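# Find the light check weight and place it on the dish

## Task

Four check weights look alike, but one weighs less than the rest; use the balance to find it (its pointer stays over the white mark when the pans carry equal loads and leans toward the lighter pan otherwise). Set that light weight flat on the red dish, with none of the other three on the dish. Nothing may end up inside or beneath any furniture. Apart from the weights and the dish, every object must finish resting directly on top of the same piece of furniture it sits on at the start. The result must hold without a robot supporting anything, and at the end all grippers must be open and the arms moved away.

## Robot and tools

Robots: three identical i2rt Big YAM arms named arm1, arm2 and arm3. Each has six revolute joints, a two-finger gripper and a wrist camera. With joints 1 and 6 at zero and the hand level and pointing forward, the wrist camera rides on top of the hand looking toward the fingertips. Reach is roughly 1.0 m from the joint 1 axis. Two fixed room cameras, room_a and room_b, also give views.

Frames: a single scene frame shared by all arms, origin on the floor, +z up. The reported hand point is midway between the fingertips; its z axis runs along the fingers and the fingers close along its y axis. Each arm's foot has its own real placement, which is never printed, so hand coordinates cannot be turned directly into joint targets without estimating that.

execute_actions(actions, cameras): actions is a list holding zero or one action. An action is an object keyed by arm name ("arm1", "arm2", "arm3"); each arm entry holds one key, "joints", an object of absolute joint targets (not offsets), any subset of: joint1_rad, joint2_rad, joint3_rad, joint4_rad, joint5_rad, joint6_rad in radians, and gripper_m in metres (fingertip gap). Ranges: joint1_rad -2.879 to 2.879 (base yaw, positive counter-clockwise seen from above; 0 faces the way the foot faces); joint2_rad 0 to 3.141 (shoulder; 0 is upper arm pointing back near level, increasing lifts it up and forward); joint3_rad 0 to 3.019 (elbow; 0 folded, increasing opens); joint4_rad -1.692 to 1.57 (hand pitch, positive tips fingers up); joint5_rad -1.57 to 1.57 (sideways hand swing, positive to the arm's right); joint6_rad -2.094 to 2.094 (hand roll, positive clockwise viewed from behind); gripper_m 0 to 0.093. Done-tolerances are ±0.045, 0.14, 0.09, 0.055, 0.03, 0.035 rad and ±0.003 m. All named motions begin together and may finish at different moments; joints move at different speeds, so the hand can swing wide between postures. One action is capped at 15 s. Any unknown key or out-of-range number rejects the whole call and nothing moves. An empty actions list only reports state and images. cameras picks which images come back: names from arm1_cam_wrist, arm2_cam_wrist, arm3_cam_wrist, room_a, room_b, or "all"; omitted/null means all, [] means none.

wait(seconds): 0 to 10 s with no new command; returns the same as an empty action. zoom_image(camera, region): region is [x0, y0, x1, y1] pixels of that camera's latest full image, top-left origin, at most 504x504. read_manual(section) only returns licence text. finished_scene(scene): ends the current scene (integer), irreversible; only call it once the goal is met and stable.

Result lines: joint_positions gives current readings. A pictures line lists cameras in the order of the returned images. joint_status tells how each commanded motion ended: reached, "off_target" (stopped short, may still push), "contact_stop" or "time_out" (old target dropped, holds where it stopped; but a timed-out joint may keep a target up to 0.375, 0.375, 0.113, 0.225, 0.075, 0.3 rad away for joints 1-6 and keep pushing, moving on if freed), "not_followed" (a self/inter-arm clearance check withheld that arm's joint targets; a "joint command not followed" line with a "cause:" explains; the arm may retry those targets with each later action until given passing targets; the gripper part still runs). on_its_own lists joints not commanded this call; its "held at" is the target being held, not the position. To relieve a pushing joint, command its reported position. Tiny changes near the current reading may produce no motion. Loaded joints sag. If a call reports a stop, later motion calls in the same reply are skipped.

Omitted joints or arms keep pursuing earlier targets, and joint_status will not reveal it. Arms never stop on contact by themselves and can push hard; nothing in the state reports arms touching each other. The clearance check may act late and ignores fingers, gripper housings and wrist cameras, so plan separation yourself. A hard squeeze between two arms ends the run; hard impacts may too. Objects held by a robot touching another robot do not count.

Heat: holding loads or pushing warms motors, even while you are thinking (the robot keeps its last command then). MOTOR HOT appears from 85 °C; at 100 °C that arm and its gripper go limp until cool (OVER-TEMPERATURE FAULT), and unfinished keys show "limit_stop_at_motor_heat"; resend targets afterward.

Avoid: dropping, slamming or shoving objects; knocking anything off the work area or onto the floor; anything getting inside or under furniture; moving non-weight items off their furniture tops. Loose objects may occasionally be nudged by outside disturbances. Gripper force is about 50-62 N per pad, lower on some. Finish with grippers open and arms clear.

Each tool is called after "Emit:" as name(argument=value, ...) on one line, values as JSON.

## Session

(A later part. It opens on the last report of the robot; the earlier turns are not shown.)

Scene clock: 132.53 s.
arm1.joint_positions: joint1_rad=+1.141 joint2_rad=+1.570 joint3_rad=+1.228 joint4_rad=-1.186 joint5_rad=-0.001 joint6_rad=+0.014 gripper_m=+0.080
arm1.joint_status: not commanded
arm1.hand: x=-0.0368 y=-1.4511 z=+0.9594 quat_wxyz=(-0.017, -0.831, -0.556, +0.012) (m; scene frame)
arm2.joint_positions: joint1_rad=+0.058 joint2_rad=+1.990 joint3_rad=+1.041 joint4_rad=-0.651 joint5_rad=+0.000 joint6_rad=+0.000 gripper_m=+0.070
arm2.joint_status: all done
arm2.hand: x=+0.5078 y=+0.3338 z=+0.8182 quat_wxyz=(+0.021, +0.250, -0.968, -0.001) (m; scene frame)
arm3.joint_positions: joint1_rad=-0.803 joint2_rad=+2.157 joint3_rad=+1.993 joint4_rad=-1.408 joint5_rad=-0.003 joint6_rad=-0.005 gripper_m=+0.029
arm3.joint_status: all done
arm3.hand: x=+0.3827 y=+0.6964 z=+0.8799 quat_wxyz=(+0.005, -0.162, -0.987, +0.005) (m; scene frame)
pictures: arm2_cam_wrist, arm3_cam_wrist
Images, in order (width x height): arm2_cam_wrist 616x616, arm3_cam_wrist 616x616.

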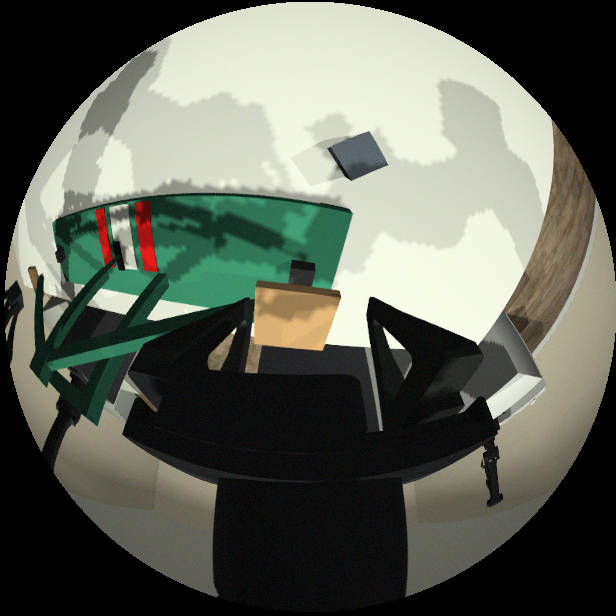

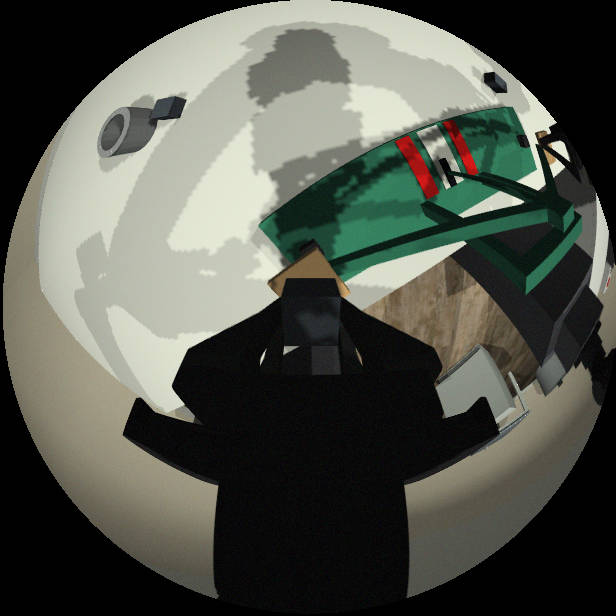

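Emit:
execute_actions(actions=[{"arm2":{"joints":{"joint2_rad":1.75,"joint4_rad":-0.9}},"arm3":{"joints":{"joint2_rad":2.23,"joint4_rad":-1.44}}}], cameras=["arm3_cam_wrist"])

Scene clock: 136.67 s.
arm1.joint_positions: joint1_rad=+1.141 joint2_rad=+1.570 joint3_rad=+1.228 joint4_rad=-1.186 joint5_rad=-0.001 joint6_rad=+0.014 gripper_m=+0.080
arm1.joint_status: not commanded
arm1.hand: x=-0.0368 y=-1.4511 z=+0.9594 quat_wxyz=(-0.017, -0.831, -0.556, +0.012) (m; scene frame)
arm2.joint_positions: joint1_rad=+0.058 joint2_rad=+1.730 joint3_rad=+1.041 joint4_rad=-0.887 joint5_rad=+0.000 joint6_rad=+0.000 gripper_m=+0.070
arm2.joint_status: all done
arm2.hand: x=+0.5001 y=+0.3278 z=+0.9307 quat_wxyz=(+0.010, +0.250, -0.968, -0.004) (m; scene frame)
arm3.joint_positions: joint1_rad=-0.803 joint2_rad=+2.242 joint3_rad=+1.993 joint4_rad=-1.424 joint5_rad=-0.001 joint6_rad=-0.005 gripper_m=+0.029
arm3.joint_status: all done
arm3.hand: x=+0.3736 y=+0.6983 z=+0.8261 quat_wxyz=(+0.055, -0.162, -0.985, -0.002) (m; scene frame)
pictures: arm3_cam_wrist
Images, in order (width x height): arm3_cam_wrist 616x616.

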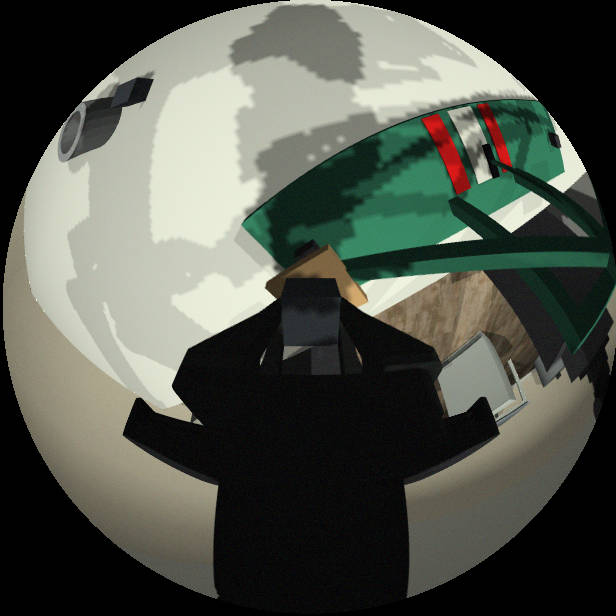

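Emit:
execute_actions(actions=[{"arm3":{"joints":{"gripper_m":0.045}}}], cameras=["arm3_cam_wrist"])

Emit:
execute_actions(actions=[{"arm3":{"joints":{"gripper_m":0.07,"joint2_rad":2.05,"joint4_rad":-1.6}},"arm2":{"joints":{"joint1_rad":-0.06,"joint2_rad":2.2,"joint3_rad":1.5,"joint4_rad":-0.87,"gripper_m":0.09}}}], cameras=["arm3_cam_wrist","arm2_cam_wrist"])

Scene clock: 139.20 s.
arm1.joint_positions: joint1_rad=+1.141 joint2_rad=+1.570 joint3_rad=+1.228 joint4_rad=-1.186 joint5_rad=-0.001 joint6_rad=+0.014 gripper_m=+0.080
arm1.joint_status: not commanded
arm1.hand: x=-0.0368 y=-1.4511 z=+0.9594 quat_wxyz=(-0.017, -0.831, -0.556, +0.012) (m; scene frame)
arm2.joint_positions: joint1_rad=+0.058 joint2_rad=+1.730 joint3_rad=+1.041 joint4_rad=-0.887 joint5_rad=+0.000 joint6_rad=+0.000 gripper_m=+0.070
arm2.joint_status: not commanded
arm2.hand: x=+0.5001 y=+0.3278 z=+0.9307 quat_wxyz=(+0.010, +0.250, -0.968, -0.004) (m; scene frame)
arm3.joint_positions: joint1_rad=-0.803 joint2_rad=+2.242 joint3_rad=+1.993 joint4_rad=-1.425 joint5_rad=-0.001 joint6_rad=-0.005 gripper_m=+0.045
arm3.joint_status: all done
arm3.hand: x=+0.3733 y=+0.6982 z=+0.8262 quat_wxyz=(+0.055, -0.162, -0.985, -0.002) (m; scene frame)
pictures: arm3_cam_wrist
Images, in order (width x height): arm3_cam_wrist 616x616.

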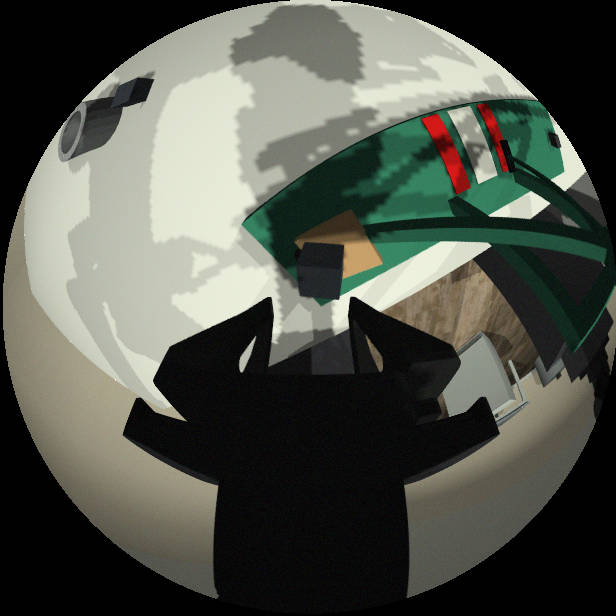

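Scene clock: 140.53 s.
arm1.joint_positions: joint1_rad=+1.141 joint2_rad=+1.570 joint3_rad=+1.228 joint4_rad=-1.186 joint5_rad=-0.001 joint6_rad=+0.014 gripper_m=+0.080
arm1.joint_status: not commanded
arm1.hand: x=-0.0368 y=-1.4511 z=+0.9594 quat_wxyz=(-0.017, -0.831, -0.556, +0.012) (m; scene frame)
arm2.joint_positions: joint1_rad=-0.070 joint2_rad=+2.188 joint3_rad=+1.455 joint4_rad=-0.876 joint5_rad=+0.000 joint6_rad=+0.000 gripper_m=+0.090
arm2.joint_status: all done
arm2.hand: x=+0.6419 y=+0.3253 z=+0.8224 quat_wxyz=(+0.026, +0.188, -0.982, -0.001) (m; scene frame)
arm3.joint_positions: joint1_rad=-0.803 joint2_rad=+2.033 joint3_rad=+1.993 joint4_rad=-1.585 joint5_rad=-0.001 joint6_rad=-0.005 gripper_m=+0.070
arm3.joint_status: all done
arm3.hand: x=+0.3412 y=+0.7114 z=+0.9586 quat_wxyz=(+0.031, -0.162, -0.986, +0.002) (m; scene frame)
pictures: arm2_cam_wrist, arm3_cam_wrist
Images, in order (width x height): arm2_cam_wrist 616x616, arm3_cam_wrist 616x616.

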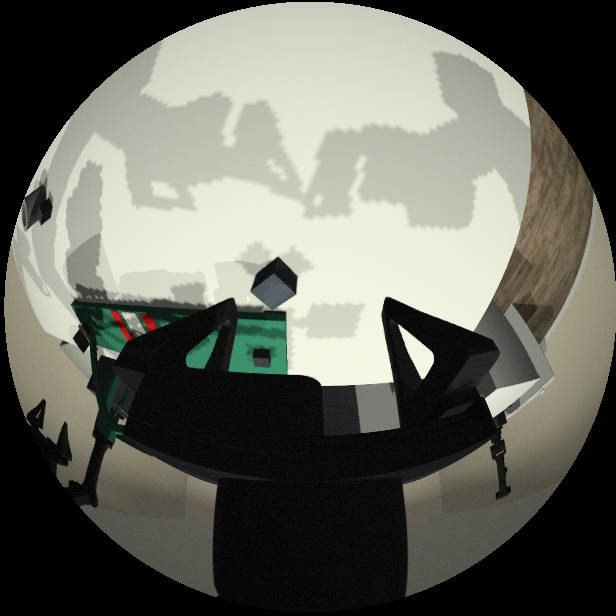

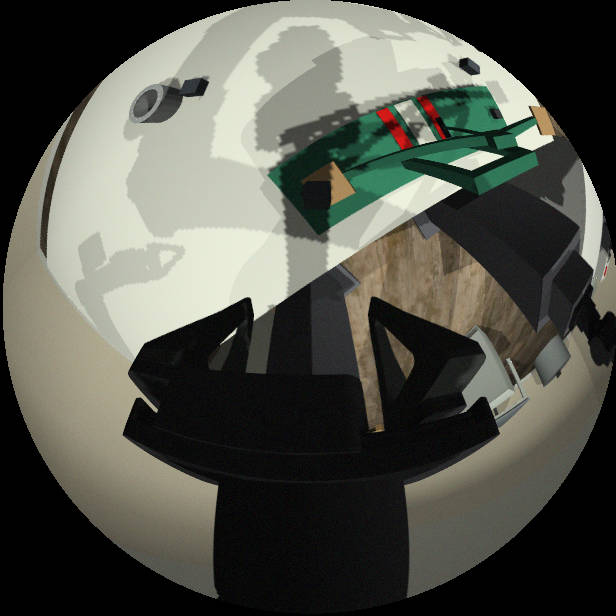

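Emit:
execute_actions(actions=[{"arm2":{"joints":{"joint1_rad":-0.01,"joint2_rad":2.27,"joint3_rad":1.46,"joint4_rad":-0.76}}}], cameras=["arm2_cam_wrist"])

Scene clock: 142.80 s.
arm1.joint_positions: joint1_rad=+1.141 joint2_rad=+1.570 joint3_rad=+1.228 joint4_rad=-1.186 joint5_rad=-0.001 joint6_rad=+0.014 gripper_m=+0.080
arm1.joint_status: not commanded
arm1.hand: x=-0.0368 y=-1.4511 z=+0.9594 quat_wxyz=(-0.017, -0.831, -0.556, +0.012) (m; scene frame)
arm2.joint_positions: joint1_rad=-0.004 joint2_rad=+2.258 joint3_rad=+1.455 joint4_rad=-0.773 joint5_rad=+0.000 joint6_rad=+0.000 gripper_m=+0.090
arm2.joint_status: all done
arm2.hand: x=+0.6333 y=+0.3634 z=+0.7834 quat_wxyz=(+0.010, +0.220, -0.975, -0.004) (m; scene frame)
arm3.joint_positions: joint1_rad=-0.803 joint2_rad=+2.033 joint3_rad=+1.993 joint4_rad=-1.585 joint5_rad=-0.001 joint6_rad=-0.005 gripper_m=+0.070
arm3.joint_status: not commanded
arm3.hand: x=+0.3412 y=+0.7114 z=+0.9586 quat_wxyz=(+0.031, -0.162, -0.986, +0.002) (m; scene frame)
pictures: arm2_cam_wrist
Images, in order (width x height): arm2_cam_wrist 616x616.

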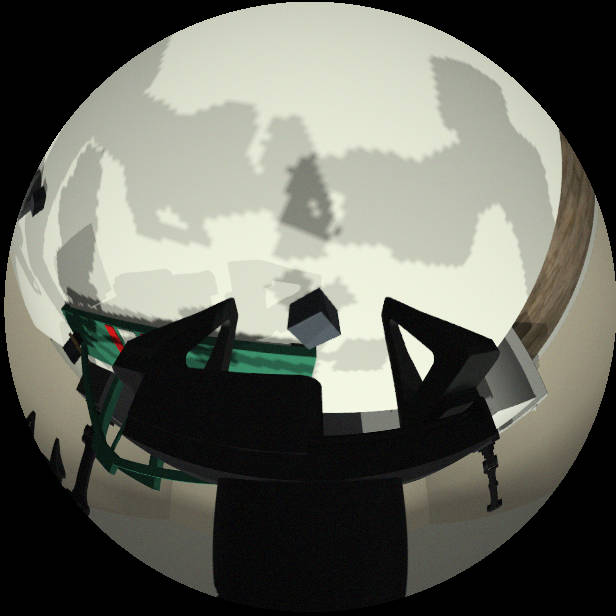

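Emit:
execute_actions(actions=[{"arm2":{"joints":{"joint2_rad":2.31,"joint3_rad":1.35,"joint4_rad":-0.62,"joint6_rad":0.78,"gripper_m":0.07}}}], cameras=["arm2_cam_wrist"])

Scene clock: 150.43 s.
arm1.joint_positions: joint1_rad=+1.141 joint2_rad=+1.570 joint3_rad=+1.228 joint4_rad=-1.186 joint5_rad=-0.001 joint6_rad=+0.014 gripper_m=+0.080
arm1.joint_status: not commanded
arm1.hand: x=-0.0368 y=-1.4511 z=+0.9594 quat_wxyz=(-0.017, -0.831, -0.556, +0.012) (m; scene frame)
arm2.joint_positions: joint1_rad=-0.004 joint2_rad=+2.297 joint3_rad=+1.354 joint4_rad=-0.635 joint5_rad=-0.009 joint6_rad=+0.760 gripper_m=+0.070
arm2.joint_status: all done
arm2.hand: x=+0.6031 y=+0.3510 z=+0.7380 quat_wxyz=(+0.014, -0.157, -0.987, -0.003) (m; scene frame)
arm3.joint_positions: joint1_rad=-0.803 joint2_rad=+2.033 joint3_rad=+1.993 joint4_rad=-1.585 joint5_rad=-0.001 joint6_rad=-0.005 gripper_m=+0.070
arm3.joint_status: not commanded
arm3.hand: x=+0.3412 y=+0.7114 z=+0.9586 quat_wxyz=(+0.031, -0.162, -0.986, +0.002) (m; scene frame)
pictures: arm2_cam_wrist
Images, in order (width x height): arm2_cam_wrist 616x616.

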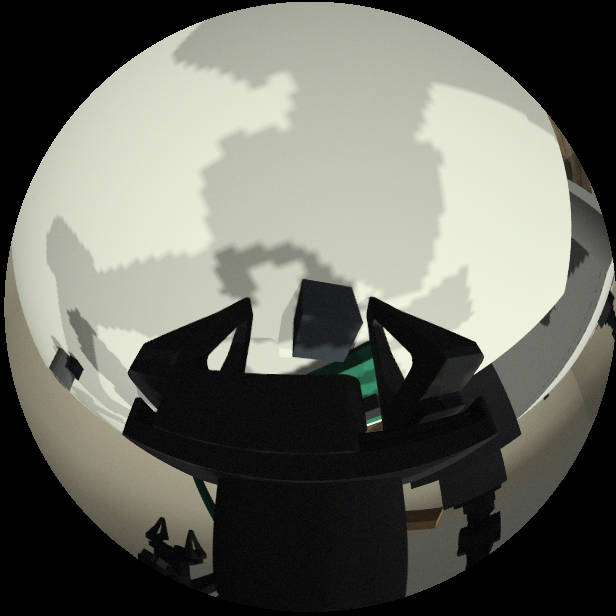

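Emit:
execute_actions(actions=[{"arm2":{"joints":{"gripper_m":0.0}}}], cameras=[])

Emit:
execute_actions(actions=[{"arm2":{"joints":{"joint2_rad":1.9,"joint4_rad":-1.0}}}], cameras=[])

Emit:
execute_actions(actions=[{"arm2":{"joints":{"joint1_rad":0.06,"joint2_rad":1.62,"joint3_rad":1.02,"joint4_rad":-0.98,"joint6_rad":0}}}], cameras=["arm2_cam_wrist","room_b"])

Emit:
zoom_image(camera="room_b", region=[400, 160, 520, 240])

Scene clock: 153.07 s.
arm1.joint_positions: joint1_rad=+1.141 joint2_rad=+1.570 joint3_rad=+1.228 joint4_rad=-1.186 joint5_rad=-0.001 joint6_rad=+0.014 gripper_m=+0.080
arm1.joint_status: not commanded
arm1.hand: x=-0.0368 y=-1.4511 z=+0.9594 quat_wxyz=(-0.017, -0.831, -0.556, +0.012) (m; scene frame)
arm2.joint_positions: joint1_rad=-0.004 joint2_rad=+2.297 joint3_rad=+1.354 joint4_rad=-0.629 joint5_rad=-0.002 joint6_rad=+0.771 gripper_m=+0.028
arm2.joint_status: gripper_m off_target (ended at +0.028, target +0.000)
arm2.hand: x=+0.6049 y=+0.3506 z=+0.7379 quat_wxyz=(+0.009, -0.163, -0.987, -0.002) (m; scene frame)
arm3.joint_positions: joint1_rad=-0.803 joint2_rad=+2.033 joint3_rad=+1.993 joint4_rad=-1.585 joint5_rad=-0.001 joint6_rad=-0.005 gripper_m=+0.070
arm3.joint_status: not commanded
arm3.hand: x=+0.3412 y=+0.7114 z=+0.9586 quat_wxyz=(+0.031, -0.162, -0.986, +0.002) (m; scene frame)
pictures: none
No camera images: the call's "cameras" was empty. Leave "cameras" out to get every camera's image.

Scene clock: 154.43 s.
arm1.joint_positions: joint1_rad=+1.141 joint2_rad=+1.570 joint3_rad=+1.228 joint4_rad=-1.186 joint5_rad=-0.001 joint6_rad=+0.014 gripper_m=+0.080
arm1.joint_status: not commanded
arm1.hand: x=-0.0368 y=-1.4511 z=+0.9594 quat_wxyz=(-0.017, -0.831, -0.556, +0.012) (m; scene frame)
arm2.joint_positions: joint1_rad=-0.004 joint2_rad=+1.896 joint3_rad=+1.342 joint4_rad=-0.988 joint5_rad=-0.002 joint6_rad=+0.772 gripper_m=+0.028
arm2.joint_status: all done
arm2.hand: x=+0.6000 y=+0.3455 z=+0.9455 quat_wxyz=(-0.003, -0.163, -0.987, -0.011) (m; scene frame)
arm3.joint_positions: joint1_rad=-0.803 joint2_rad=+2.033 joint3_rad=+1.993 joint4_rad=-1.585 joint5_rad=-0.001 joint6_rad=-0.005 gripper_m=+0.070
arm3.joint_status: not commanded
arm3.hand: x=+0.3412 y=+0.7114 z=+0.9586 quat_wxyz=(+0.031, -0.162, -0.986, +0.002) (m; scene frame)
pictures: none
No camera images: the call's "cameras" was empty. Leave "cameras" out to get every camera's image.

Scene clock: 156.17 s.
arm1.joint_positions: joint1_rad=+1.141 joint2_rad=+1.570 joint3_rad=+1.228 joint4_rad=-1.186 joint5_rad=-0.001 joint6_rad=+0.014 gripper_m=+0.080
arm1.joint_status: not commanded
arm1.hand: x=-0.0368 y=-1.4511 z=+0.9594 quat_wxyz=(-0.017, -0.831, -0.556, +0.012) (m; scene frame)
arm2.joint_positions: joint1_rad=+0.067 joint2_rad=+1.616 joint3_rad=+1.027 joint4_rad=-0.982 joint5_rad=-0.001 joint6_rad=+0.009 gripper_m=+0.028
arm2.joint_status: all done
arm2.hand: x=+0.4832 y=+0.3223 z=+0.9738 quat_wxyz=(+0.007, +0.250, -0.968, -0.005) (m; scene frame)
arm3.joint_positions: joint1_rad=-0.803 joint2_rad=+2.033 joint3_rad=+1.993 joint4_rad=-1.585 joint5_rad=-0.001 joint6_rad=-0.005 gripper_m=+0.070
arm3.joint_status: not commanded
arm3.hand: x=+0.3412 y=+0.7114 z=+0.9586 quat_wxyz=(+0.031, -0.162, -0.986, +0.002) (m; scene frame)
pictures: arm2_cam_wrist, room_b
Images, in order (width x height): arm2_cam_wrist 616x616, room_b 896x504.

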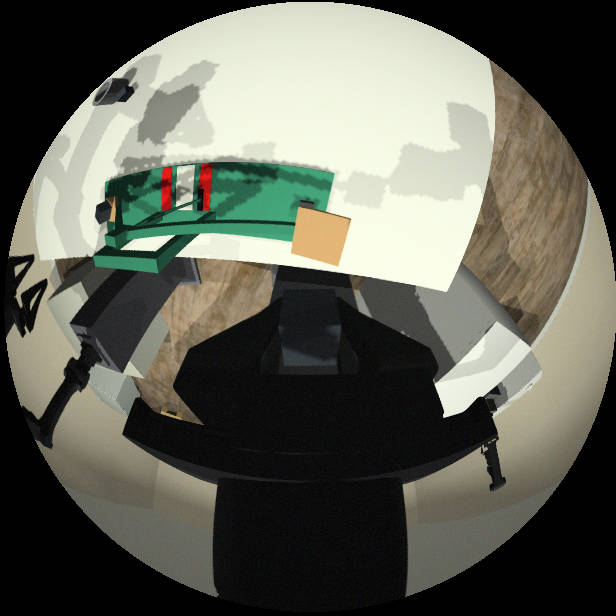

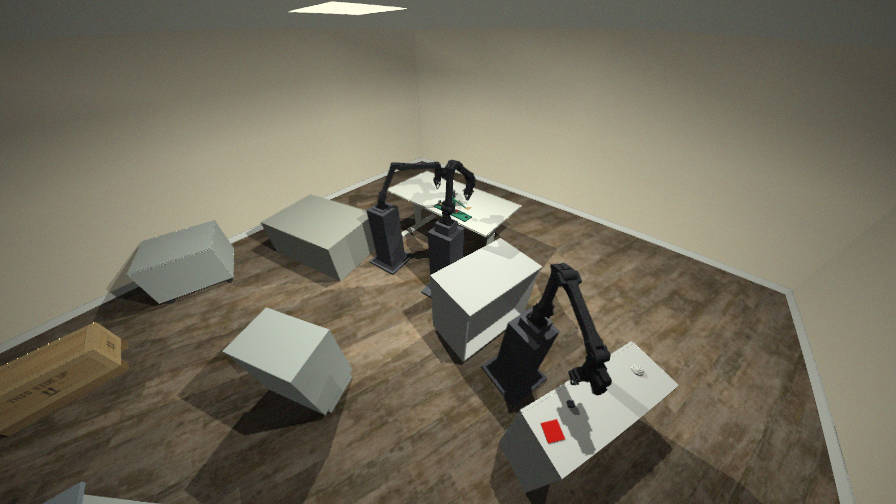

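Region (400, 160, 520, 240) of room_b's 896x504 image, scaled by 4.200, with more detail than that image has.

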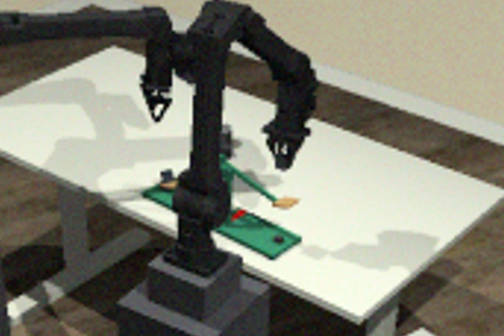

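Emit:
execute_actions(actions=[{"arm2":{"joints":{"joint1_rad":0.02,"joint2_rad":1.82,"joint3_rad":1.06,"joint4_rad":-0.82}}}], cameras=["arm2_cam_wrist"])

Scene clock: 158.40 s.
arm1.joint_positions: joint1_rad=+1.141 joint2_rad=+1.570 joint3_rad=+1.228 joint4_rad=-1.186 joint5_rad=-0.001 joint6_rad=+0.014 gripper_m=+0.080
arm1.joint_status: not commanded
arm1.hand: x=-0.0368 y=-1.4511 z=+0.9594 quat_wxyz=(-0.017, -0.831, -0.556, +0.012) (m; scene frame)
arm2.joint_positions: joint1_rad=+0.021 joint2_rad=+1.836 joint3_rad=+1.027 joint4_rad=-0.831 joint5_rad=-0.001 joint6_rad=+0.008 gripper_m=+0.028
arm2.joint_status: all done
arm2.hand: x=+0.4988 y=+0.3100 z=+0.8824 quat_wxyz=(+0.040, +0.229, -0.973, +0.003) (m; scene frame)
arm3.joint_positions: joint1_rad=-0.803 joint2_rad=+2.033 joint3_rad=+1.993 joint4_rad=-1.585 joint5_rad=-0.001 joint6_rad=-0.005 gripper_m=+0.070
arm3.joint_status: not commanded
arm3.hand: x=+0.3412 y=+0.7114 z=+0.9586 quat_wxyz=(+0.031, -0.162, -0.986, +0.002) (m; scene frame)
pictures: arm2_cam_wrist
Images, in order (width x height): arm2_cam_wrist 616x616.

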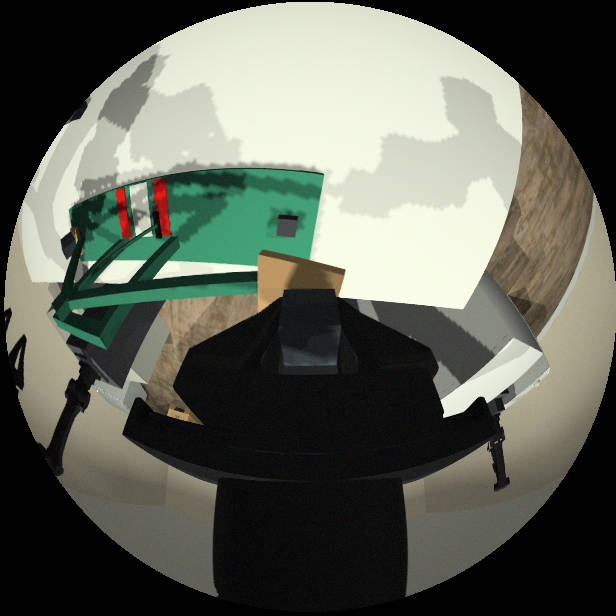

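Emit:
execute_actions(actions=[{"arm2":{"joints":{"joint1_rad":0.05,"joint2_rad":1.89,"joint4_rad":-0.74}}}], cameras=["arm2_cam_wrist"])

Emit:
execute_actions(actions=[{"arm2":{"joints":{"gripper_m":0.045}}}], cameras=["arm2_cam_wrist"])

Emit:
execute_actions(actions=[{"arm2":{"joints":{"gripper_m":0.07,"joint2_rad":1.55,"joint4_rad":-1.05}}}], cameras=["arm2_cam_wrist","arm3_cam_wrist"])

Scene clock: 161.53 s.
arm1.joint_positions: joint1_rad=+1.141 joint2_rad=+1.570 joint3_rad=+1.228 joint4_rad=-1.186 joint5_rad=-0.001 joint6_rad=+0.014 gripper_m=+0.080
arm1.joint_status: not commanded
arm1.hand: x=-0.0368 y=-1.4511 z=+0.9594 quat_wxyz=(-0.017, -0.831, -0.556, +0.012) (m; scene frame)
arm2.joint_positions: joint1_rad=+0.043 joint2_rad=+1.877 joint3_rad=+1.027 joint4_rad=-0.749 joint5_rad=-0.001 joint6_rad=+0.008 gripper_m=+0.028
arm2.joint_status: all done
arm2.hand: x=+0.5052 y=+0.3242 z=+0.8640 quat_wxyz=(+0.021, +0.239, -0.971, -0.002) (m; scene frame)
arm3.joint_positions: joint1_rad=-0.803 joint2_rad=+2.033 joint3_rad=+1.993 joint4_rad=-1.585 joint5_rad=-0.001 joint6_rad=-0.005 gripper_m=+0.070
arm3.joint_status: not commanded
arm3.hand: x=+0.3412 y=+0.7114 z=+0.9586 quat_wxyz=(+0.031, -0.162, -0.986, +0.002) (m; scene frame)
pictures: arm2_cam_wrist
Images, in order (width x height): arm2_cam_wrist 616x616.

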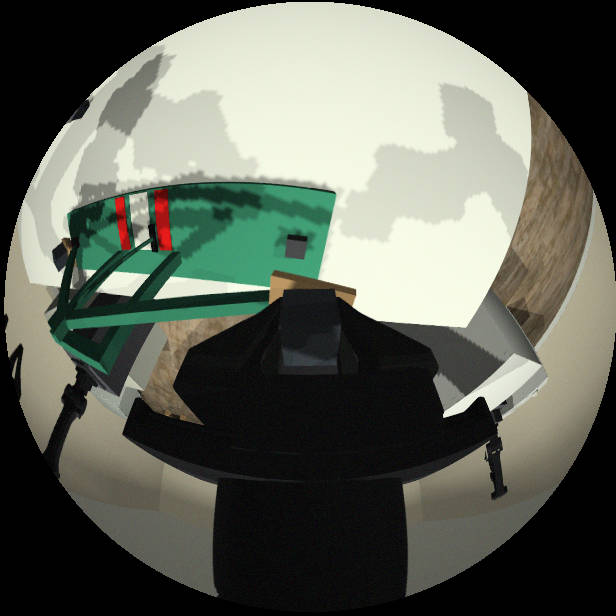

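Scene clock: 162.10 s.
arm1.joint_positions: joint1_rad=+1.141 joint2_rad=+1.570 joint3_rad=+1.228 joint4_rad=-1.186 joint5_rad=-0.001 joint6_rad=+0.014 gripper_m=+0.080
arm1.joint_status: not commanded
arm1.hand: x=-0.0368 y=-1.4511 z=+0.9594 quat_wxyz=(-0.017, -0.831, -0.556, +0.012) (m; scene frame)
arm2.joint_positions: joint1_rad=+0.043 joint2_rad=+1.877 joint3_rad=+1.027 joint4_rad=-0.749 joint5_rad=-0.002 joint6_rad=+0.007 gripper_m=+0.045
arm2.joint_status: all done
arm2.hand: x=+0.5051 y=+0.3245 z=+0.8640 quat_wxyz=(+0.021, +0.240, -0.971, -0.002) (m; scene frame)
arm3.joint_positions: joint1_rad=-0.803 joint2_rad=+2.033 joint3_rad=+1.993 joint4_rad=-1.585 joint5_rad=-0.001 joint6_rad=-0.005 gripper_m=+0.070
arm3.joint_status: not commanded
arm3.hand: x=+0.3412 y=+0.7114 z=+0.9586 quat_wxyz=(+0.031, -0.162, -0.986, +0.002) (m; scene frame)
pictures: arm2_cam_wrist
Images, in order (width x height): arm2_cam_wrist 616x616.

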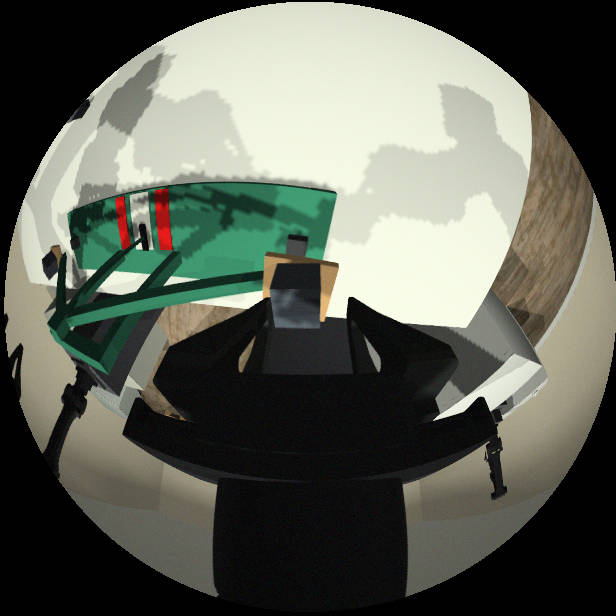

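Scene clock: 163.30 s.
arm1.joint_positions: joint1_rad=+1.141 joint2_rad=+1.570 joint3_rad=+1.228 joint4_rad=-1.186 joint5_rad=-0.001 joint6_rad=+0.014 gripper_m=+0.080
arm1.joint_status: not commanded
arm1.hand: x=-0.0368 y=-1.4511 z=+0.9594 quat_wxyz=(-0.017, -0.831, -0.556, +0.012) (m; scene frame)
arm2.joint_positions: joint1_rad=+0.043 joint2_rad=+1.532 joint3_rad=+1.027 joint4_rad=-1.037 joint5_rad=-0.002 joint6_rad=+0.007 gripper_m=+0.070
arm2.joint_status: all done
arm2.hand: x=+0.4813 y=+0.3097 z=+1.0069 quat_wxyz=(-0.006, +0.239, -0.971, -0.009) (m; scene frame)
arm3.joint_positions: joint1_rad=-0.803 joint2_rad=+2.033 joint3_rad=+1.993 joint4_rad=-1.585 joint5_rad=-0.001 joint6_rad=-0.005 gripper_m=+0.070
arm3.joint_status: not commanded
arm3.hand: x=+0.3412 y=+0.7114 z=+0.9586 quat_wxyz=(+0.031, -0.162, -0.986, +0.002) (m; scene frame)
pictures: arm2_cam_wrist, arm3_cam_wrist
Images, in order (width x height): arm2_cam_wrist 616x616, arm3_cam_wrist 616x616.

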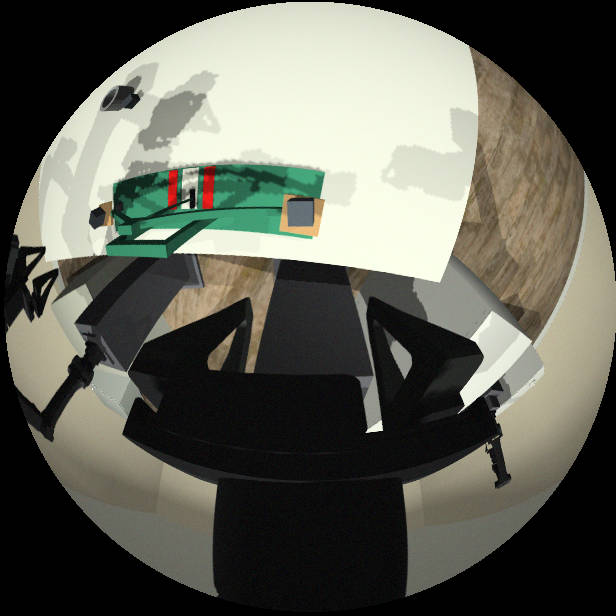

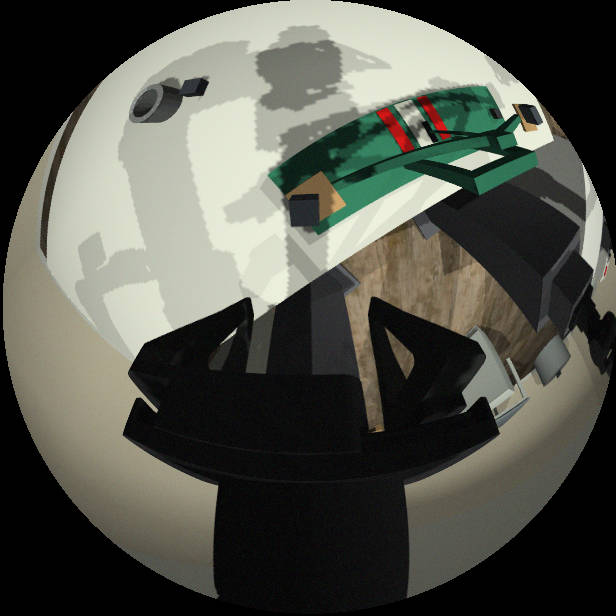

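Emit:
execute_actions(actions=[{"arm1":{"joints":{"joint2_rad":1.98,"joint3_rad":1.238,"joint4_rad":-0.80}},"arm2":{"joints":{"joint1_rad":0.06,"joint2_rad":1.95,"joint4_rad":-0.66}}}], cameras=["arm1_cam_wrist","arm2_cam_wrist"])

Scene clock: 167.80 s.
arm1.joint_positions: joint1_rad=+1.141 joint2_rad=+1.984 joint3_rad=+1.228 joint4_rad=-0.814 joint5_rad=-0.001 joint6_rad=+0.014 gripper_m=+0.080
arm1.joint_status: all done
arm1.hand: x=-0.0542 y=-1.5022 z=+0.7662 quat_wxyz=(-0.005, -0.831, -0.556, -0.005) (m; scene frame)
arm2.joint_positions: joint1_rad=+0.051 joint2_rad=+1.951 joint3_rad=+1.028 joint4_rad=-0.673 joint5_rad=-0.002 joint6_rad=+0.007 gripper_m=+0.070
arm2.joint_status: all done
arm2.hand: x=+0.5064 y=+0.3296 z=+0.8323 quat_wxyz=(+0.019, +0.243, -0.970, -0.003) (m; scene frame)
arm3.joint_positions: joint1_rad=-0.803 joint2_rad=+2.033 joint3_rad=+1.993 joint4_rad=-1.585 joint5_rad=-0.001 joint6_rad=-0.005 gripper_m=+0.070
arm3.joint_status: not commanded
arm3.hand: x=+0.3412 y=+0.7114 z=+0.9586 quat_wxyz=(+0.031, -0.162, -0.986, +0.002) (m; scene frame)
pictures: arm1_cam_wrist, arm2_cam_wrist
Images, in order (width x height): arm1_cam_wrist 616x616, arm2_cam_wrist 616x616.

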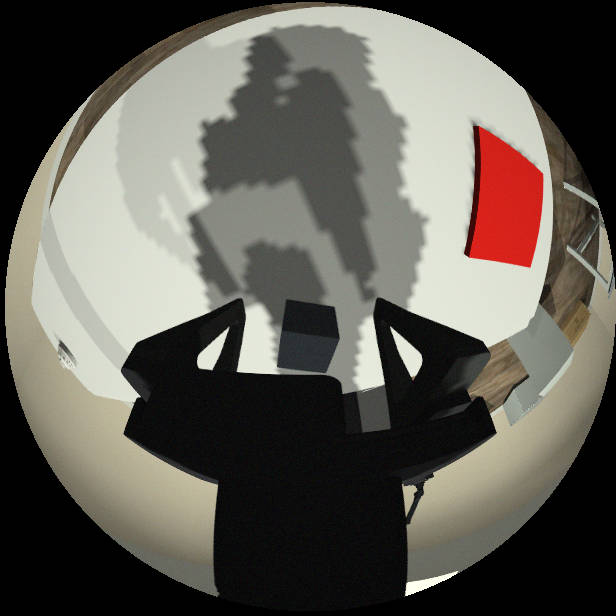

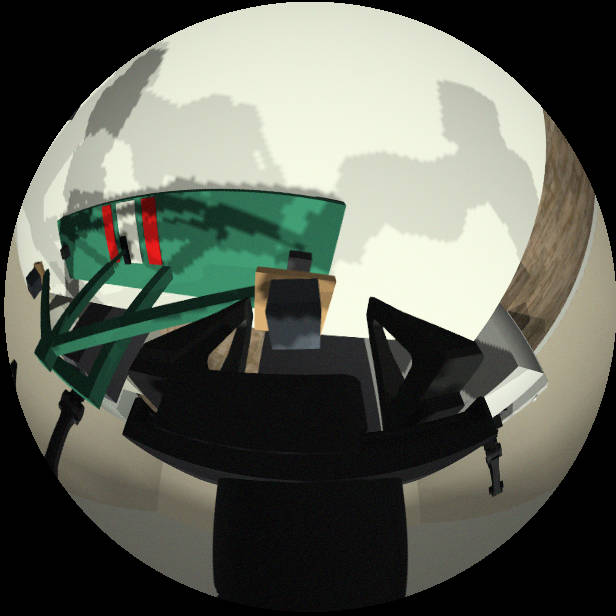

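Emit:
execute_actions(actions=[{"arm1":{"joints":{"gripper_m":0}},"arm2":{"joints":{"joint1_rad":0.09,"joint2_rad":1.99,"joint4_rad":-0.63}}}], cameras=[])

Emit:
execute_actions(actions=[{"arm1":{"joints":{"joint2_rad":1.5,"joint4_rad":-1.25}},"arm2":{"joints":{"gripper_m":0}}}], cameras=["arm2_cam_wrist"])

Emit:
execute_actions(actions=[{"arm1":{"joints":{"joint1_rad":-2.15,"joint3_rad":1.4,"joint4_rad":-1.45}},"arm2":{"joints":{"joint2_rad":1.7,"joint4_rad":-0.9}}}], cameras=["arm2_cam_wrist","arm1_cam_wrist"])

Scene clock: 170.63 s.
arm1.joint_positions: joint1_rad=+1.141 joint2_rad=+1.984 joint3_rad=+1.228 joint4_rad=-0.813 joint5_rad=-0.001 joint6_rad=+0.013 gripper_m=+0.031
arm1.joint_status: gripper_m off_target (ended at +0.031, target +0.000)
arm1.hand: x=-0.0543 y=-1.5024 z=+0.7662 quat_wxyz=(-0.006, -0.831, -0.556, -0.005) (m; scene frame)
arm2.joint_positions: joint1_rad=+0.084 joint2_rad=+1.968 joint3_rad=+1.030 joint4_rad=-0.638 joint5_rad=+0.000 joint6_rad=+0.007 gripper_m=+0.070
arm2.joint_status: all done
arm2.hand: x=+0.5042 y=+0.3456 z=+0.8254 quat_wxyz=(+0.009, +0.260, -0.966, -0.005) (m; scene frame)
arm3.joint_positions: joint1_rad=-0.803 joint2_rad=+2.033 joint3_rad=+1.993 joint4_rad=-1.585 joint5_rad=-0.001 joint6_rad=-0.005 gripper_m=+0.070
arm3.joint_status: not commanded
arm3.hand: x=+0.3412 y=+0.7114 z=+0.9586 quat_wxyz=(+0.031, -0.162, -0.986, +0.002) (m; scene frame)
pictures: none
No camera images: the call's "cameras" was empty. Leave "cameras" out to get every camera's image.

Scene clock: 171.97 s.
arm1.joint_positions: joint1_rad=+1.141 joint2_rad=+1.482 joint3_rad=+1.228 joint4_rad=-1.237 joint5_rad=-0.001 joint6_rad=+0.013 gripper_m=+0.031
arm1.joint_status: all done
arm1.hand: x=-0.0319 y=-1.4374 z=+0.9965 quat_wxyz=(-0.027, -0.830, -0.556, +0.027) (m; scene frame)
arm2.joint_positions: joint1_rad=+0.084 joint2_rad=+1.968 joint3_rad=+1.030 joint4_rad=-0.638 joint5_rad=+0.002 joint6_rad=+0.006 gripper_m=+0.028
arm2.joint_status: gripper_m off_target (ended at +0.028, target +0.000)
arm2.hand: x=+0.5044 y=+0.3452 z=+0.8254 quat_wxyz=(+0.009, +0.260, -0.966, -0.003) (m; scene frame)
arm3.joint_positions: joint1_rad=-0.803 joint2_rad=+2.033 joint3_rad=+1.993 joint4_rad=-1.585 joint5_rad=-0.001 joint6_rad=-0.005 gripper_m=+0.070
arm3.joint_status: not commanded
arm3.hand: x=+0.3412 y=+0.7114 z=+0.9586 quat_wxyz=(+0.031, -0.162, -0.986, +0.002) (m; scene frame)
pictures: arm2_cam_wrist
Images, in order (width x height): arm2_cam_wrist 616x616.

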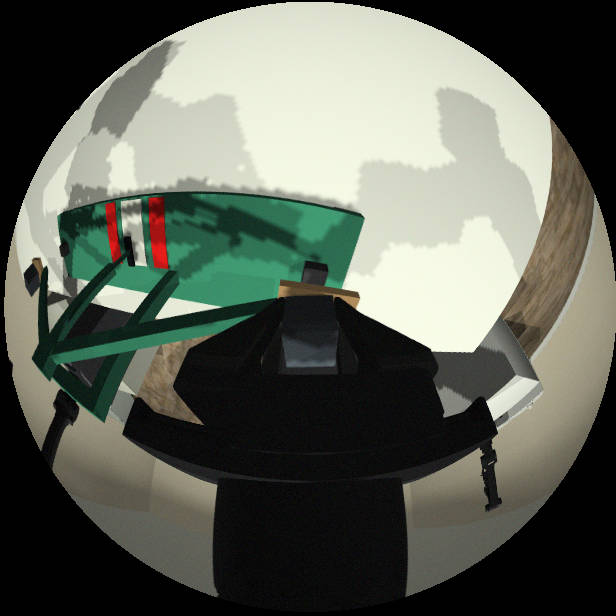

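Scene clock: 174.60 s.
arm1.joint_positions: joint1_rad=-2.156 joint2_rad=+1.491 joint3_rad=+1.357 joint4_rad=-1.436 joint5_rad=+0.001 joint6_rad=+0.013 gripper_m=+0.030
arm1.joint_status: all done
arm1.hand: x=+0.3552 y=-0.6468 z=+1.0444 quat_wxyz=(+0.006, -0.490, +0.872, -0.005) (m; scene frame)
arm2.joint_positions: joint1_rad=+0.084 joint2_rad=+1.689 joint3_rad=+1.031 joint4_rad=-0.887 joint5_rad=+0.002 joint6_rad=+0.006 gripper_m=+0.028
arm2.joint_status: all done
arm2.hand: x=+0.4948 y=+0.3377 z=+0.9451 quat_wxyz=(-0.006, +0.260, -0.966, -0.008) (m; scene frame)
arm3.joint_positions: joint1_rad=-0.803 joint2_rad=+2.033 joint3_rad=+1.993 joint4_rad=-1.585 joint5_rad=-0.001 joint6_rad=-0.005 gripper_m=+0.070
arm3.joint_status: not commanded
arm3.hand: x=+0.3412 y=+0.7114 z=+0.9586 quat_wxyz=(+0.031, -0.162, -0.986, +0.002) (m; scene frame)
pictures: arm1_cam_wrist, arm2_cam_wrist
Images, in order (width x height): arm1_cam_wrist 616x616, arm2_cam_wrist 616x616.

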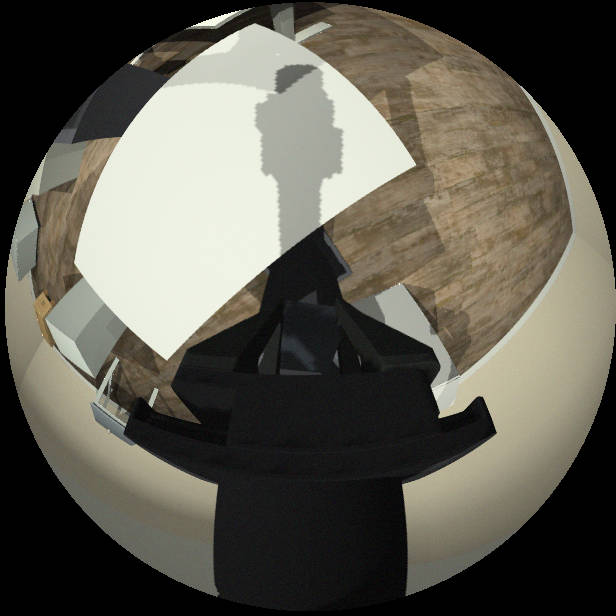

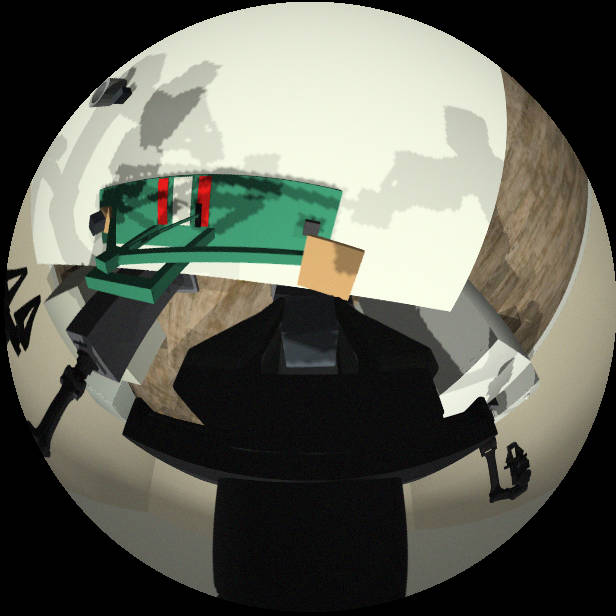

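Emit:
execute_actions(actions=[{"arm2":{"joints":{"joint1_rad":-0.05,"joint2_rad":2.30,"joint3_rad":1.354,"joint4_rad":-0.63}},"arm1":{"joints":{"joint2_rad":2.1,"joint3_rad":1.654,"joint4_rad":-1.08}}}])

Scene clock: 181.20 s.
arm1.joint_positions: joint1_rad=-2.156 joint2_rad=+2.129 joint3_rad=+1.630 joint4_rad=-1.091 joint5_rad=+0.001 joint6_rad=+0.013 gripper_m=+0.030
arm1.joint_status: all done
arm1.hand: x=+0.4462 y=-0.4985 z=+0.8164 quat_wxyz=(-0.002, -0.490, +0.872, -0.009) (m; scene frame)
arm2.joint_positions: joint1_rad=-0.060 joint2_rad=+2.290 joint3_rad=+1.345 joint4_rad=-0.632 joint5_rad=+0.001 joint6_rad=+0.005 gripper_m=+0.028
arm2.joint_status: all done
arm2.hand: x=+0.6142 y=+0.3209 z=+0.7391 quat_wxyz=(+0.010, +0.191, -0.982, -0.003) (m; scene frame)
arm3.joint_positions: joint1_rad=-0.803 joint2_rad=+2.033 joint3_rad=+1.993 joint4_rad=-1.585 joint5_rad=-0.001 joint6_rad=-0.005 gripper_m=+0.070
arm3.joint_status: not commanded
arm3.hand: x=+0.3412 y=+0.7114 z=+0.9586 quat_wxyz=(+0.031, -0.162, -0.986, +0.002) (m; scene frame)
pictures: arm1_cam_wrist, arm2_cam_wrist, arm3_cam_wrist, room_a, room_b
Images, in order (width x height): arm1_cam_wrist 616x616, arm2_cam_wrist 616x616, arm3_cam_wrist 616x616, room_a 896x504, room_b 896x504.

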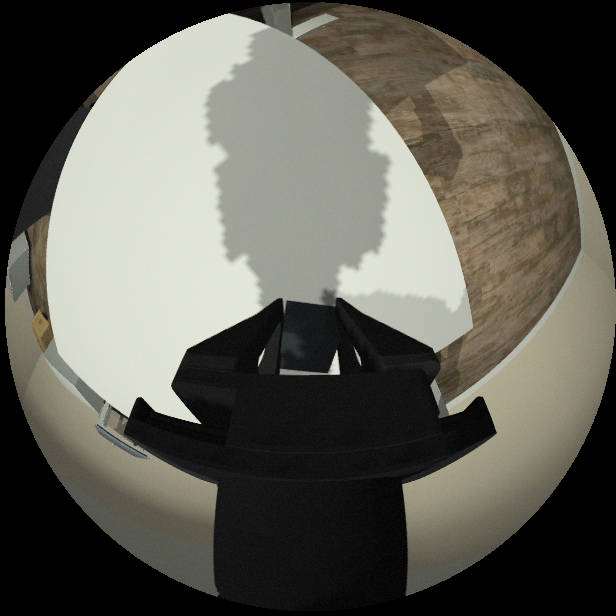

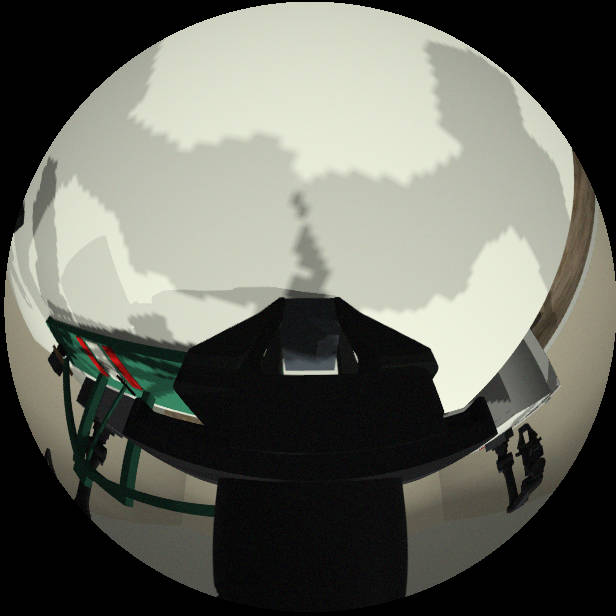

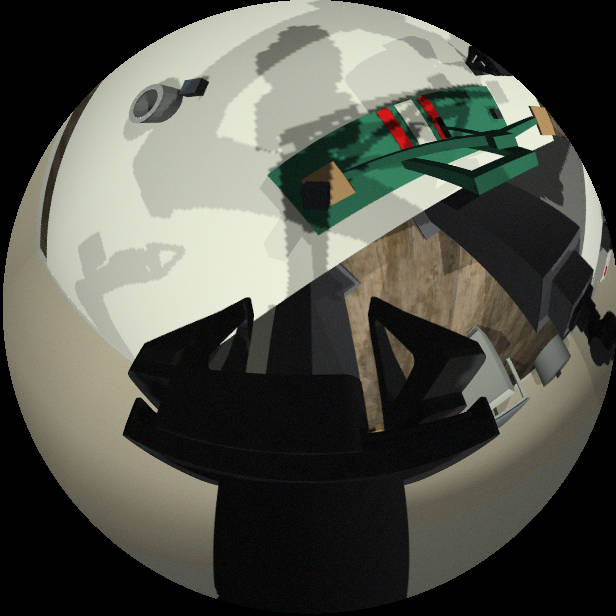

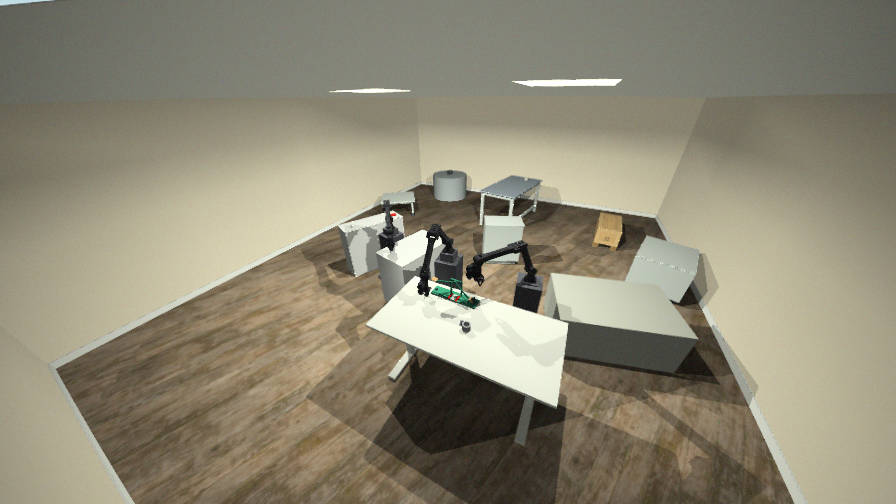

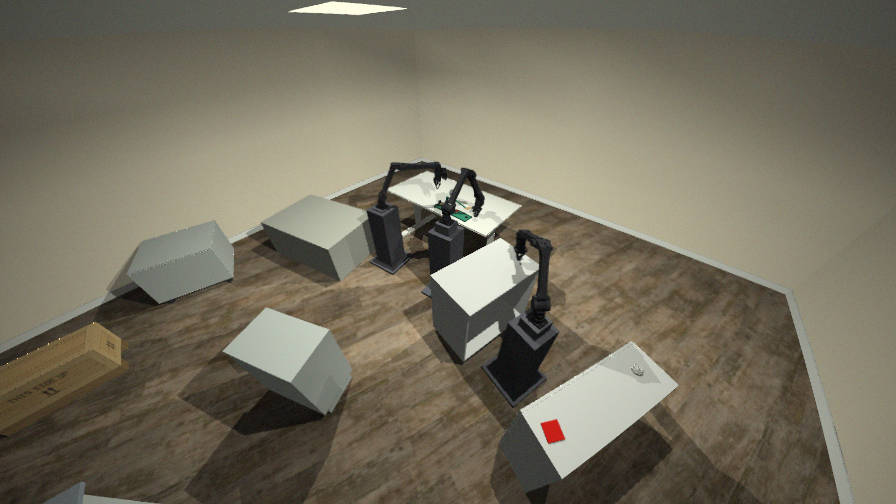

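Emit:
execute_actions(actions=[{"arm2":{"joints":{"gripper_m":0.07}},"arm1":{"joints":{"gripper_m":0.07}}}], cameras=[])

Emit:
execute_actions(actions=[{"arm2":{"joints":{"joint2_rad":1.8}},"arm1":{"joints":{"joint2_rad":1.5}}}], cameras=[])

Emit:
execute_actions(actions=[{"arm2":{"joints":{"joint1_rad":-1.417,"joint2_rad":2.15,"joint3_rad":1.72,"joint4_rad":-0.98}},"arm1":{"joints":{"joint1_rad":-0.5}}}], cameras=["arm2_cam_wrist"])

Scene clock: 183.23 s.
arm1.joint_positions: joint1_rad=-2.156 joint2_rad=+2.125 joint3_rad=+1.630 joint4_rad=-1.091 joint5_rad=+0.001 joint6_rad=+0.013 gripper_m=+0.070
arm1.joint_status: all done
arm1.hand: x=+0.4464 y=-0.4980 z=+0.8187 quat_wxyz=(+0.000, -0.490, +0.872, -0.009) (m; scene frame)
arm2.joint_positions: joint1_rad=-0.060 joint2_rad=+2.290 joint3_rad=+1.345 joint4_rad=-0.632 joint5_rad=+0.001 joint6_rad=+0.005 gripper_m=+0.070
arm2.joint_status: all done
arm2.hand: x=+0.6142 y=+0.3209 z=+0.7391 quat_wxyz=(+0.010, +0.191, -0.982, -0.003) (m; scene frame)
arm3.joint_positions: joint1_rad=-0.803 joint2_rad=+2.033 joint3_rad=+1.993 joint4_rad=-1.585 joint5_rad=-0.001 joint6_rad=-0.005 gripper_m=+0.070
arm3.joint_status: not commanded
arm3.hand: x=+0.3412 y=+0.7114 z=+0.9586 quat_wxyz=(+0.031, -0.162, -0.986, +0.002) (m; scene frame)
pictures: none
No camera images: the call's "cameras" was empty. Leave "cameras" out to get every camera's image.

Scene clock: 184.87 s.
arm1.joint_positions: joint1_rad=-2.156 joint2_rad=+1.482 joint3_rad=+1.643 joint4_rad=-1.091 joint5_rad=+0.001 joint6_rad=+0.013 gripper_m=+0.070
arm1.joint_status: all done
arm1.hand: x=+0.4251 y=-0.5243 z=+1.2071 quat_wxyz=(+0.278, -0.466, +0.826, +0.154) (m; scene frame)
arm2.joint_positions: joint1_rad=-0.060 joint2_rad=+1.785 joint3_rad=+1.345 joint4_rad=-0.632 joint5_rad=+0.001 joint6_rad=+0.005 gripper_m=+0.070
arm2.joint_status: all done
arm2.hand: x=+0.6997 y=+0.3521 z=+1.0301 quat_wxyz=(-0.235, +0.183, -0.953, -0.052) (m; scene frame)
arm3.joint_positions: joint1_rad=-0.803 joint2_rad=+2.033 joint3_rad=+1.993 joint4_rad=-1.585 joint5_rad=-0.001 joint6_rad=-0.005 gripper_m=+0.070
arm3.joint_status: not commanded
arm3.hand: x=+0.3412 y=+0.7114 z=+0.9586 quat_wxyz=(+0.031, -0.162, -0.986, +0.002) (m; scene frame)
pictures: none
No camera images: the call's "cameras" was empty. Leave "cameras" out to get every camera's image.

Scene clock: 186.83 s.
arm1.joint_positions: joint1_rad=-0.493 joint2_rad=+1.490 joint3_rad=+1.643 joint4_rad=-1.091 joint5_rad=-0.001 joint6_rad=+0.013 gripper_m=+0.070
arm1.joint_status: all done
arm1.hand: x=-0.3963 y=-0.7749 z=+1.1917 quat_wxyz=(+0.067, -0.928, +0.213, +0.298) (m; scene frame)
arm2.joint_positions: joint1_rad=-1.420 joint2_rad=+2.156 joint3_rad=+1.696 joint4_rad=-0.967 joint5_rad=+0.002 joint6_rad=+0.005 gripper_m=+0.070
arm2.joint_status: all done
arm2.hand: x=+0.4875 y=-0.4357 z=+0.9170 quat_wxyz=(-0.055, -0.468, -0.881, +0.035) (m; scene frame)
arm3.joint_positions: joint1_rad=-0.803 joint2_rad=+2.033 joint3_rad=+1.993 joint4_rad=-1.585 joint5_rad=-0.001 joint6_rad=-0.005 gripper_m=+0.070
arm3.joint_status: not commanded
arm3.hand: x=+0.3412 y=+0.7114 z=+0.9586 quat_wxyz=(+0.031, -0.162, -0.986, +0.002) (m; scene frame)
pictures: arm2_cam_wrist
Images, in order (width x height): arm2_cam_wrist 616x616.

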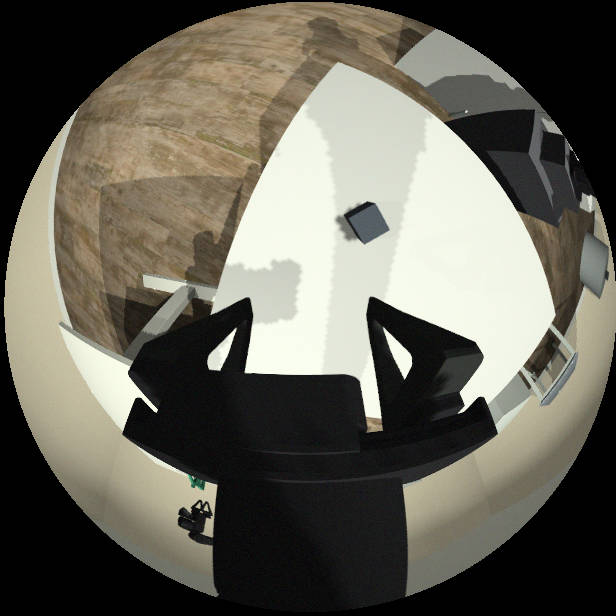

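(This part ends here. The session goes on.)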